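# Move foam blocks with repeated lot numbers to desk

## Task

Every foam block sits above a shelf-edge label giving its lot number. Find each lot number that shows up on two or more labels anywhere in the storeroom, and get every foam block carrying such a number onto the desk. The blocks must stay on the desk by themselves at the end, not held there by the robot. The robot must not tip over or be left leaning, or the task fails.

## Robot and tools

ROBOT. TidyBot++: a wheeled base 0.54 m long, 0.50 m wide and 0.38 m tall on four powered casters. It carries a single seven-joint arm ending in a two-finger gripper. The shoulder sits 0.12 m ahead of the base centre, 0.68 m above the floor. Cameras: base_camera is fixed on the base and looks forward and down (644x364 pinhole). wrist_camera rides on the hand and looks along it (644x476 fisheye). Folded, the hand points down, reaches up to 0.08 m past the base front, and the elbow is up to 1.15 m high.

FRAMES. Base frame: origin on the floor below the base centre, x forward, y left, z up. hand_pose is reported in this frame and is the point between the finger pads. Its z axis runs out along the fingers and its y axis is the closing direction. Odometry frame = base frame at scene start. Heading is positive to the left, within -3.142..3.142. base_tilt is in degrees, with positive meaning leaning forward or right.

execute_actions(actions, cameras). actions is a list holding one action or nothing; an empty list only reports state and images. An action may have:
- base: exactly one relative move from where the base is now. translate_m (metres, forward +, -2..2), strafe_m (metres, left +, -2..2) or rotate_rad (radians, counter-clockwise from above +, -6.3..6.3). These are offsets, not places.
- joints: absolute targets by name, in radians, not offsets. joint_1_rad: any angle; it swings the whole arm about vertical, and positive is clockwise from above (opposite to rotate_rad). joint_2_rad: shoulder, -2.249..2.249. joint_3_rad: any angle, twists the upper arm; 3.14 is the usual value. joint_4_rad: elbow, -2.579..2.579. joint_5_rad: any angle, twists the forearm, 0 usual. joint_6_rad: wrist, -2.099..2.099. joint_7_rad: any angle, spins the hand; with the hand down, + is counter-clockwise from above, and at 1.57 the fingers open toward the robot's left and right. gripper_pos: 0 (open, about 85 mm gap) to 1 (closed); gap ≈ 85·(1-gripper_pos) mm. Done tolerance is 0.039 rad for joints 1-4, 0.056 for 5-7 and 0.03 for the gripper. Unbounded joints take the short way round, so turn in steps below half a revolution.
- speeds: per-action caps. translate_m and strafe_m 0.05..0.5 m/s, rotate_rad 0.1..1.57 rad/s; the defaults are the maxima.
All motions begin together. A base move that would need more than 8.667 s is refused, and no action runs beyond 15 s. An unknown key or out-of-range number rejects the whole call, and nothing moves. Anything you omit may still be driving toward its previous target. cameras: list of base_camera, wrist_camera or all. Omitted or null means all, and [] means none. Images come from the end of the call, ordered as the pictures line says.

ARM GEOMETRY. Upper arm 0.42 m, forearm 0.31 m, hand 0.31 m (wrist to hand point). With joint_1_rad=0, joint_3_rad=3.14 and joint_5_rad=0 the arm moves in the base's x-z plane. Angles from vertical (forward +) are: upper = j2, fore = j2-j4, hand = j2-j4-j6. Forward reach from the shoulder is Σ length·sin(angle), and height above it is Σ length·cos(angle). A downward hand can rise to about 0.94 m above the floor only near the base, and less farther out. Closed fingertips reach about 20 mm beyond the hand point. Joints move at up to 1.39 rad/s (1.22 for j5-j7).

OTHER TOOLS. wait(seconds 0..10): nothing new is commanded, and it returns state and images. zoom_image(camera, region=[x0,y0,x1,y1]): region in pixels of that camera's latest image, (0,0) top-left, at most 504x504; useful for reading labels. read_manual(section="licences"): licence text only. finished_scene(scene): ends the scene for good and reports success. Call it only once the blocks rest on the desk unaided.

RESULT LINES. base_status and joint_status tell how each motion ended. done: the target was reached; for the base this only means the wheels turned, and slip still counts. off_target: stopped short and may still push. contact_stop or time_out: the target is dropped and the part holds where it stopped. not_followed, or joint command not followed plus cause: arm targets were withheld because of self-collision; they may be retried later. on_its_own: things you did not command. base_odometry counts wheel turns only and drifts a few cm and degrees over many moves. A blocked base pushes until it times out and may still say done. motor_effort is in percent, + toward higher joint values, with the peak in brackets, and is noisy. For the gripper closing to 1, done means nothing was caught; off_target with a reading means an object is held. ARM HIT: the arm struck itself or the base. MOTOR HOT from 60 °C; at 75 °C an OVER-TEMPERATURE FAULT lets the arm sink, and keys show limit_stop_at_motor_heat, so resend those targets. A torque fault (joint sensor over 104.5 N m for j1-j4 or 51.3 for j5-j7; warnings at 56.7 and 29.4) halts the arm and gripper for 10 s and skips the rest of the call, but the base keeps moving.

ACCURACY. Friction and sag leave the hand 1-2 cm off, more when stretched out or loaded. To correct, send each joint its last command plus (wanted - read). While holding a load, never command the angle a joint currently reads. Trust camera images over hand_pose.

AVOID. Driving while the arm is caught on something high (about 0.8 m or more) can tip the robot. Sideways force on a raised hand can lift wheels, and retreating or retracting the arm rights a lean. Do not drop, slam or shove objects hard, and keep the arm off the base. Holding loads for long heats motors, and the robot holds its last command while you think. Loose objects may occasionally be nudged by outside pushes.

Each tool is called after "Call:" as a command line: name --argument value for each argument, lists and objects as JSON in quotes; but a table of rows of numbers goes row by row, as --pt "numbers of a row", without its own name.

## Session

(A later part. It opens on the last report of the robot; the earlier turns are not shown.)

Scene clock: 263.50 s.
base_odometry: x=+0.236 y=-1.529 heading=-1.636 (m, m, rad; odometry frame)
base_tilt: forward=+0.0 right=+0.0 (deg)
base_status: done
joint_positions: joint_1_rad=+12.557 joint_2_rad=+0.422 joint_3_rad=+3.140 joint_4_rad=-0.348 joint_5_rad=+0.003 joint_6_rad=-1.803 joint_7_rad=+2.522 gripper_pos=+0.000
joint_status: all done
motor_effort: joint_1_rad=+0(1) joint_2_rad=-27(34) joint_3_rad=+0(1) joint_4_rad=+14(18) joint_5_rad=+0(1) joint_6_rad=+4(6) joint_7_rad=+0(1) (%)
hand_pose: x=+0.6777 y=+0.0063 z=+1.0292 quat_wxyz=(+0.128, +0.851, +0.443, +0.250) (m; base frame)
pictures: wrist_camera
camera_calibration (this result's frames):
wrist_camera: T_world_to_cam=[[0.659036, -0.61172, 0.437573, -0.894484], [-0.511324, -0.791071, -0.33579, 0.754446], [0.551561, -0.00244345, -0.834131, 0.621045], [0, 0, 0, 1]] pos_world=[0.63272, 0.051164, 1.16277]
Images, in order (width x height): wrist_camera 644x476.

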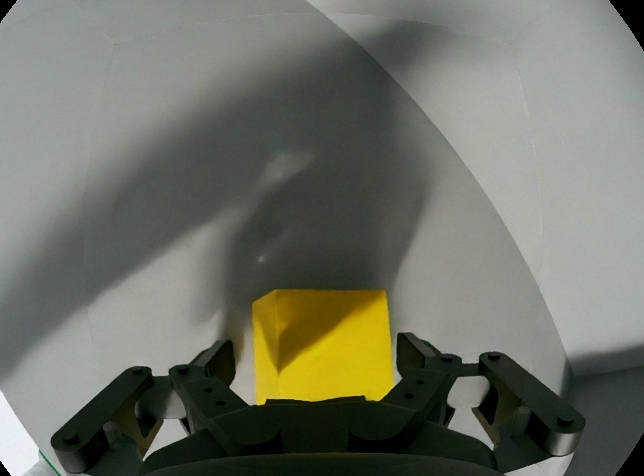

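Touching the shelf. Close.

Call:
execute_actions --actions '[{"joints":{"gripper_pos":1,"joint_2_rad":0.42}}]' --cameras '[]'

Call:
execute_actions --actions '[{"joints":{"joint_2_rad":0.33}}]' --cameras '["wrist_camera"]'

Scene clock: 267.00 s.
base_odometry: x=+0.236 y=-1.529 heading=-1.636 (m, m, rad; odometry frame)
base_tilt: forward=+0.0 right=+0.0 (deg)
base_status: not commanded
joint_positions: joint_1_rad=+12.558 joint_2_rad=+0.412 joint_3_rad=+3.140 joint_4_rad=-0.345 joint_5_rad=+0.006 joint_6_rad=-1.799 joint_7_rad=+2.522 gripper_pos=+0.317
joint_status: gripper_pos off_target (ended at +0.317, target +1.000); the others done
motor_effort: joint_1_rad=+0(2) joint_2_rad=-29(33) joint_3_rad=+0(2) joint_4_rad=+15(16) joint_5_rad=+0(3) joint_6_rad=+4(5) joint_7_rad=-1(1) (%)
hand_pose: x=+0.6754 y=+0.0050 z=+1.0365 quat_wxyz=(+0.133, +0.850, +0.441, +0.256) (m; base frame)
pictures: none
No camera images: the call's "cameras" was empty. Leave "cameras" out to get every camera's image.

Scene clock: 268.03 s.
base_odometry: x=+0.236 y=-1.529 heading=-1.636 (m, m, rad; odometry frame)
base_tilt: forward=+0.0 right=+0.1 (deg)
base_status: not commanded
joint_positions: joint_1_rad=+12.558 joint_2_rad=+0.341 joint_3_rad=+3.140 joint_4_rad=-0.345 joint_5_rad=+0.006 joint_6_rad=-1.799 joint_7_rad=+2.522 gripper_pos=+0.317
joint_status: all done
motor_effort: joint_1_rad=+0(0) joint_2_rad=-28(36) joint_3_rad=+0(0) joint_4_rad=+16(18) joint_5_rad=+0(1) joint_6_rad=+5(5) joint_7_rad=-1(1) (%)
hand_pose: x=+0.6489 y=+0.0048 z=+1.0749 quat_wxyz=(+0.148, +0.840, +0.436, +0.286) (m; base frame)
pictures: wrist_camera
camera_calibration (this result's frames):
wrist_camera: T_world_to_cam=[[0.616598, -0.613035, 0.493959, -0.929471], [-0.482406, -0.79004, -0.378313, 0.780763], [0.622167, -0.00502184, -0.782869, 0.57422], [0, 0, 0, 1]] pos_world=[0.592494, 0.0499197, 1.20403]
Images, in order (width x height): wrist_camera 644x476.

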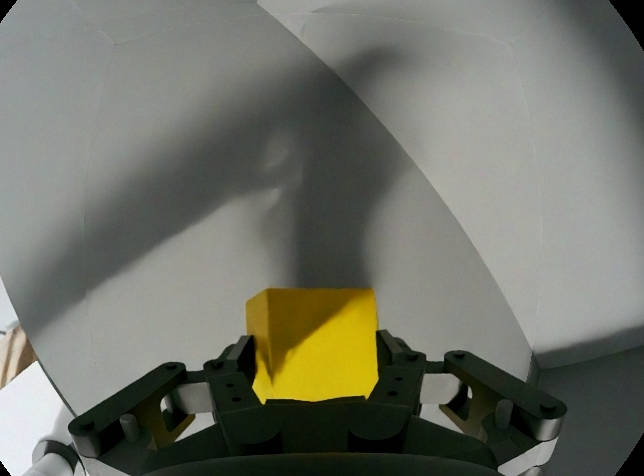

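Call:
execute_actions --actions '[{"base":{"translate_m":-1.85}}]' --cameras '[]'

Call:
execute_actions --actions '[{"base":{"rotate_rad":-1.57},"speeds":{"rotate_rad":1.0},"joints":{"joint_2_rad":0.3,"joint_4_rad":-1.1,"joint_6_rad":-0.97}}]' --cameras '[]'

Call:
execute_actions --actions '[{"base":{"translate_m":0.22},"joints":{"joint_2_rad":0.46}}]'

Scene clock: 279.73 s.
base_odometry: x=+0.356 y=+0.317 heading=-1.636 (m, m, rad; odometry frame)
base_tilt: forward=+0.0 right=+0.1 (deg)
base_status: done
joint_positions: joint_1_rad=+12.558 joint_2_rad=+0.336 joint_3_rad=+3.140 joint_4_rad=-0.345 joint_5_rad=+0.006 joint_6_rad=-1.803 joint_7_rad=+2.522 gripper_pos=+0.317
joint_status: not commanded
motor_effort: joint_1_rad=+0(1) joint_2_rad=-26(33) joint_3_rad=+0(1) joint_4_rad=+15(18) joint_5_rad=+0(0) joint_6_rad=+6(6) joint_7_rad=-1(1) (%)
hand_pose: x=+0.6460 y=+0.0047 z=+1.0769 quat_wxyz=(+0.148, +0.840, +0.436, +0.287) (m; base frame)
pictures: none
No camera images: the call's "cameras" was empty. Leave "cameras" out to get every camera's image.

Scene clock: 282.23 s.
base_odometry: x=+0.356 y=+0.317 heading=+3.078 (m, m, rad; odometry frame)
base_tilt: forward=+0.0 right=-0.1 (deg)
base_status: done
joint_positions: joint_1_rad=+12.569 joint_2_rad=+0.323 joint_3_rad=+3.140 joint_4_rad=-1.082 joint_5_rad=+0.006 joint_6_rad=-0.990 joint_7_rad=+2.522 gripper_pos=+0.317
joint_status: all done
motor_effort: joint_1_rad=+0(4) joint_2_rad=-34(37) joint_3_rad=-1(3) joint_4_rad=+23(23) joint_5_rad=-1(1) joint_6_rad=+6(6) joint_7_rad=-1(1) (%)
hand_pose: x=+0.7742 y=-0.0009 z=+0.9041 quat_wxyz=(+0.169, +0.828, +0.426, +0.323) (m; base frame)
pictures: none
No camera images: the call's "cameras" was empty. Leave "cameras" out to get every camera's image.

Scene clock: 283.90 s.
base_odometry: x=+0.136 y=+0.332 heading=+3.078 (m, m, rad; odometry frame)
base_tilt: forward=+0.0 right=+0.1 (deg)
base_status: done
joint_positions: joint_1_rad=+12.569 joint_2_rad=+0.470 joint_3_rad=+3.140 joint_4_rad=-1.085 joint_5_rad=+0.006 joint_6_rad=-0.988 joint_7_rad=+2.522 gripper_pos=+0.317
joint_status: all done
motor_effort: joint_1_rad=+0(2) joint_2_rad=-39(44) joint_3_rad=+0(1) joint_4_rad=+22(24) joint_5_rad=-1(1) joint_6_rad=+5(7) joint_7_rad=+0(1) (%)
hand_pose: x=+0.7992 y=-0.0009 z=+0.8043 quat_wxyz=(+0.137, +0.850, +0.438, +0.261) (m; base frame)
pictures: base_camera, wrist_camera
camera_calibration (this result's frames):
wrist_camera: T_world_to_cam=[[0.640151, -0.616519, 0.458378, -0.882194], [-0.509282, -0.787264, -0.34763, 0.7432], [0.575186, -0.0109081, -0.81795, 0.334533], [0, 0, 0, 1]] pos_world=[0.750817, 0.0448539, 0.936369]
Images, in order (width x height): base_camera 644x364, wrist_camera 644x476.

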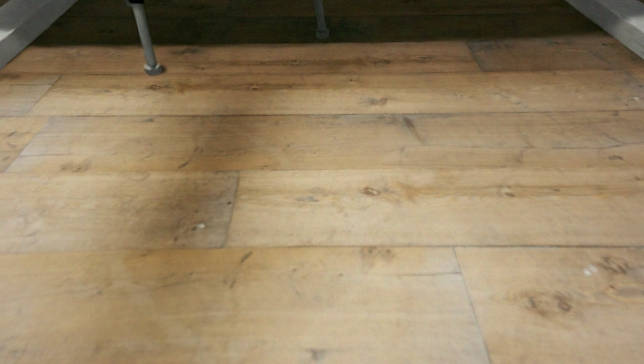

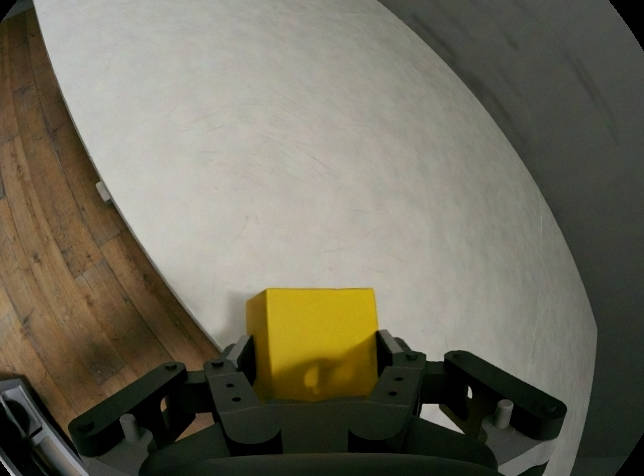

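Call:
execute_actions --actions '[{"base":{"translate_m":0.15},"speeds":{"translate_m":0.15}}]' --cameras '[]'

Call:
execute_actions --actions '[{"joints":{"joint_2_rad":0.54}}]' --cameras '[]'

Scene clock: 290.00 s.
base_odometry: x=-0.014 y=+0.341 heading=+3.077 (m, m, rad; odometry frame)
base_tilt: forward=+0.0 right=+0.1 (deg)
base_status: done
joint_positions: joint_1_rad=+12.569 joint_2_rad=+0.469 joint_3_rad=+3.140 joint_4_rad=-1.085 joint_5_rad=+0.006 joint_6_rad=-0.987 joint_7_rad=+2.522 gripper_pos=+0.317
joint_status: not commanded
motor_effort: joint_1_rad=+0(3) joint_2_rad=-38(42) joint_3_rad=-1(1) joint_4_rad=+22(23) joint_5_rad=+0(0) joint_6_rad=+5(6) joint_7_rad=+0(1) (%)
hand_pose: x=+0.7992 y=-0.0009 z=+0.8053 quat_wxyz=(+0.138, +0.849, +0.438, +0.261) (m; base frame)
pictures: none
No camera images: the call's "cameras" was empty. Leave "cameras" out to get every camera's image.

Scene clock: 290.90 s.
base_odometry: x=-0.013 y=+0.341 heading=+3.077 (m, m, rad; odometry frame)
base_tilt: forward=+0.0 right=+0.1 (deg)
base_status: not commanded
joint_positions: joint_1_rad=+12.569 joint_2_rad=+0.521 joint_3_rad=+3.140 joint_4_rad=-1.086 joint_5_rad=+0.006 joint_6_rad=-0.987 joint_7_rad=+2.522 gripper_pos=+0.317
joint_status: all done
motor_effort: joint_1_rad=-1(3) joint_2_rad=-35(41) joint_3_rad=-1(2) joint_4_rad=+20(22) joint_5_rad=-1(2) joint_6_rad=+4(5) joint_7_rad=-1(0) (%)
hand_pose: x=+0.8047 y=-0.0010 z=+0.7697 quat_wxyz=(+0.126, +0.856, +0.441, +0.239) (m; base frame)
pictures: none
No camera images: the call's "cameras" was empty. Leave "cameras" out to get every camera's image.

Call:
execute_actions --actions '[{"joints":{"gripper_pos":0}}]' --cameras '[]'

Call:
execute_actions --actions '[{"joints":{"joint_2_rad":0.25}}]' --cameras '["wrist_camera"]'

Scene clock: 300.97 s.
base_odometry: x=-0.013 y=+0.341 heading=+3.077 (m, m, rad; odometry frame)
base_tilt: forward=+0.0 right=+0.0 (deg)
base_status: not commanded
joint_positions: joint_1_rad=+12.569 joint_2_rad=+0.525 joint_3_rad=+3.140 joint_4_rad=-1.086 joint_5_rad=+0.006 joint_6_rad=-0.987 joint_7_rad=+2.522 gripper_pos=+0.000
joint_status: all done
motor_effort: joint_1_rad=+0(0) joint_2_rad=-40(41) joint_3_rad=-1(2) joint_4_rad=+22(22) joint_5_rad=+0(0) joint_6_rad=+5(5) joint_7_rad=-1(1) (%)
hand_pose: x=+0.8050 y=-0.0010 z=+0.7672 quat_wxyz=(+0.125, +0.856, +0.441, +0.238) (m; base frame)
pictures: none
No camera images: the call's "cameras" was empty. Leave "cameras" out to get every camera's image.

Scene clock: 302.53 s.
base_odometry: x=-0.013 y=+0.341 heading=+3.077 (m, m, rad; odometry frame)
base_tilt: forward=+0.0 right=+0.0 (deg)
base_status: not commanded
joint_positions: joint_1_rad=+12.569 joint_2_rad=+0.245 joint_3_rad=+3.140 joint_4_rad=-1.086 joint_5_rad=+0.006 joint_6_rad=-0.987 joint_7_rad=+2.522 gripper_pos=+0.000
joint_status: all done
motor_effort: joint_1_rad=+0(0) joint_2_rad=-32(43) joint_3_rad=+0(0) joint_4_rad=+23(24) joint_5_rad=+0(0) joint_6_rad=+7(7) joint_7_rad=-1(1) (%)
hand_pose: x=+0.7546 y=-0.0009 z=+0.9532 quat_wxyz=(+0.186, +0.815, +0.420, +0.354) (m; base frame)
pictures: wrist_camera
camera_calibration (this result's frames):
wrist_camera: T_world_to_cam=[[0.521164, -0.616109, 0.590591, -0.958111], [-0.418599, -0.787576, -0.452215, 0.803509], [0.743749, -0.0115422, -0.668359, 0.212214], [0, 0, 0, 1]] pos_world=[0.677847, 0.0449728, 1.07105]
Images, in order (width x height): wrist_camera 644x476.

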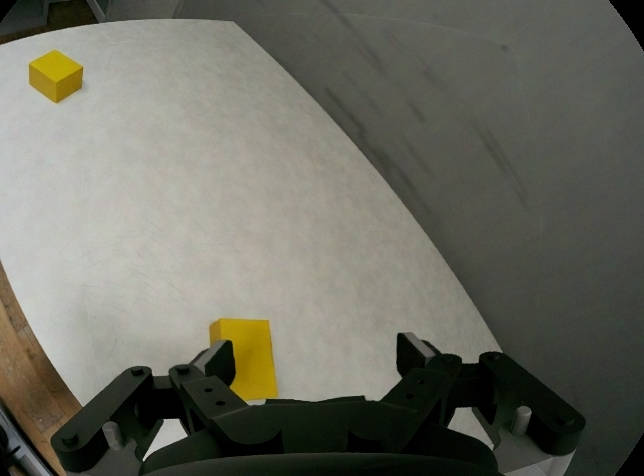

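Call:
finished_scene --scene 1

The scene is finished: the task was done.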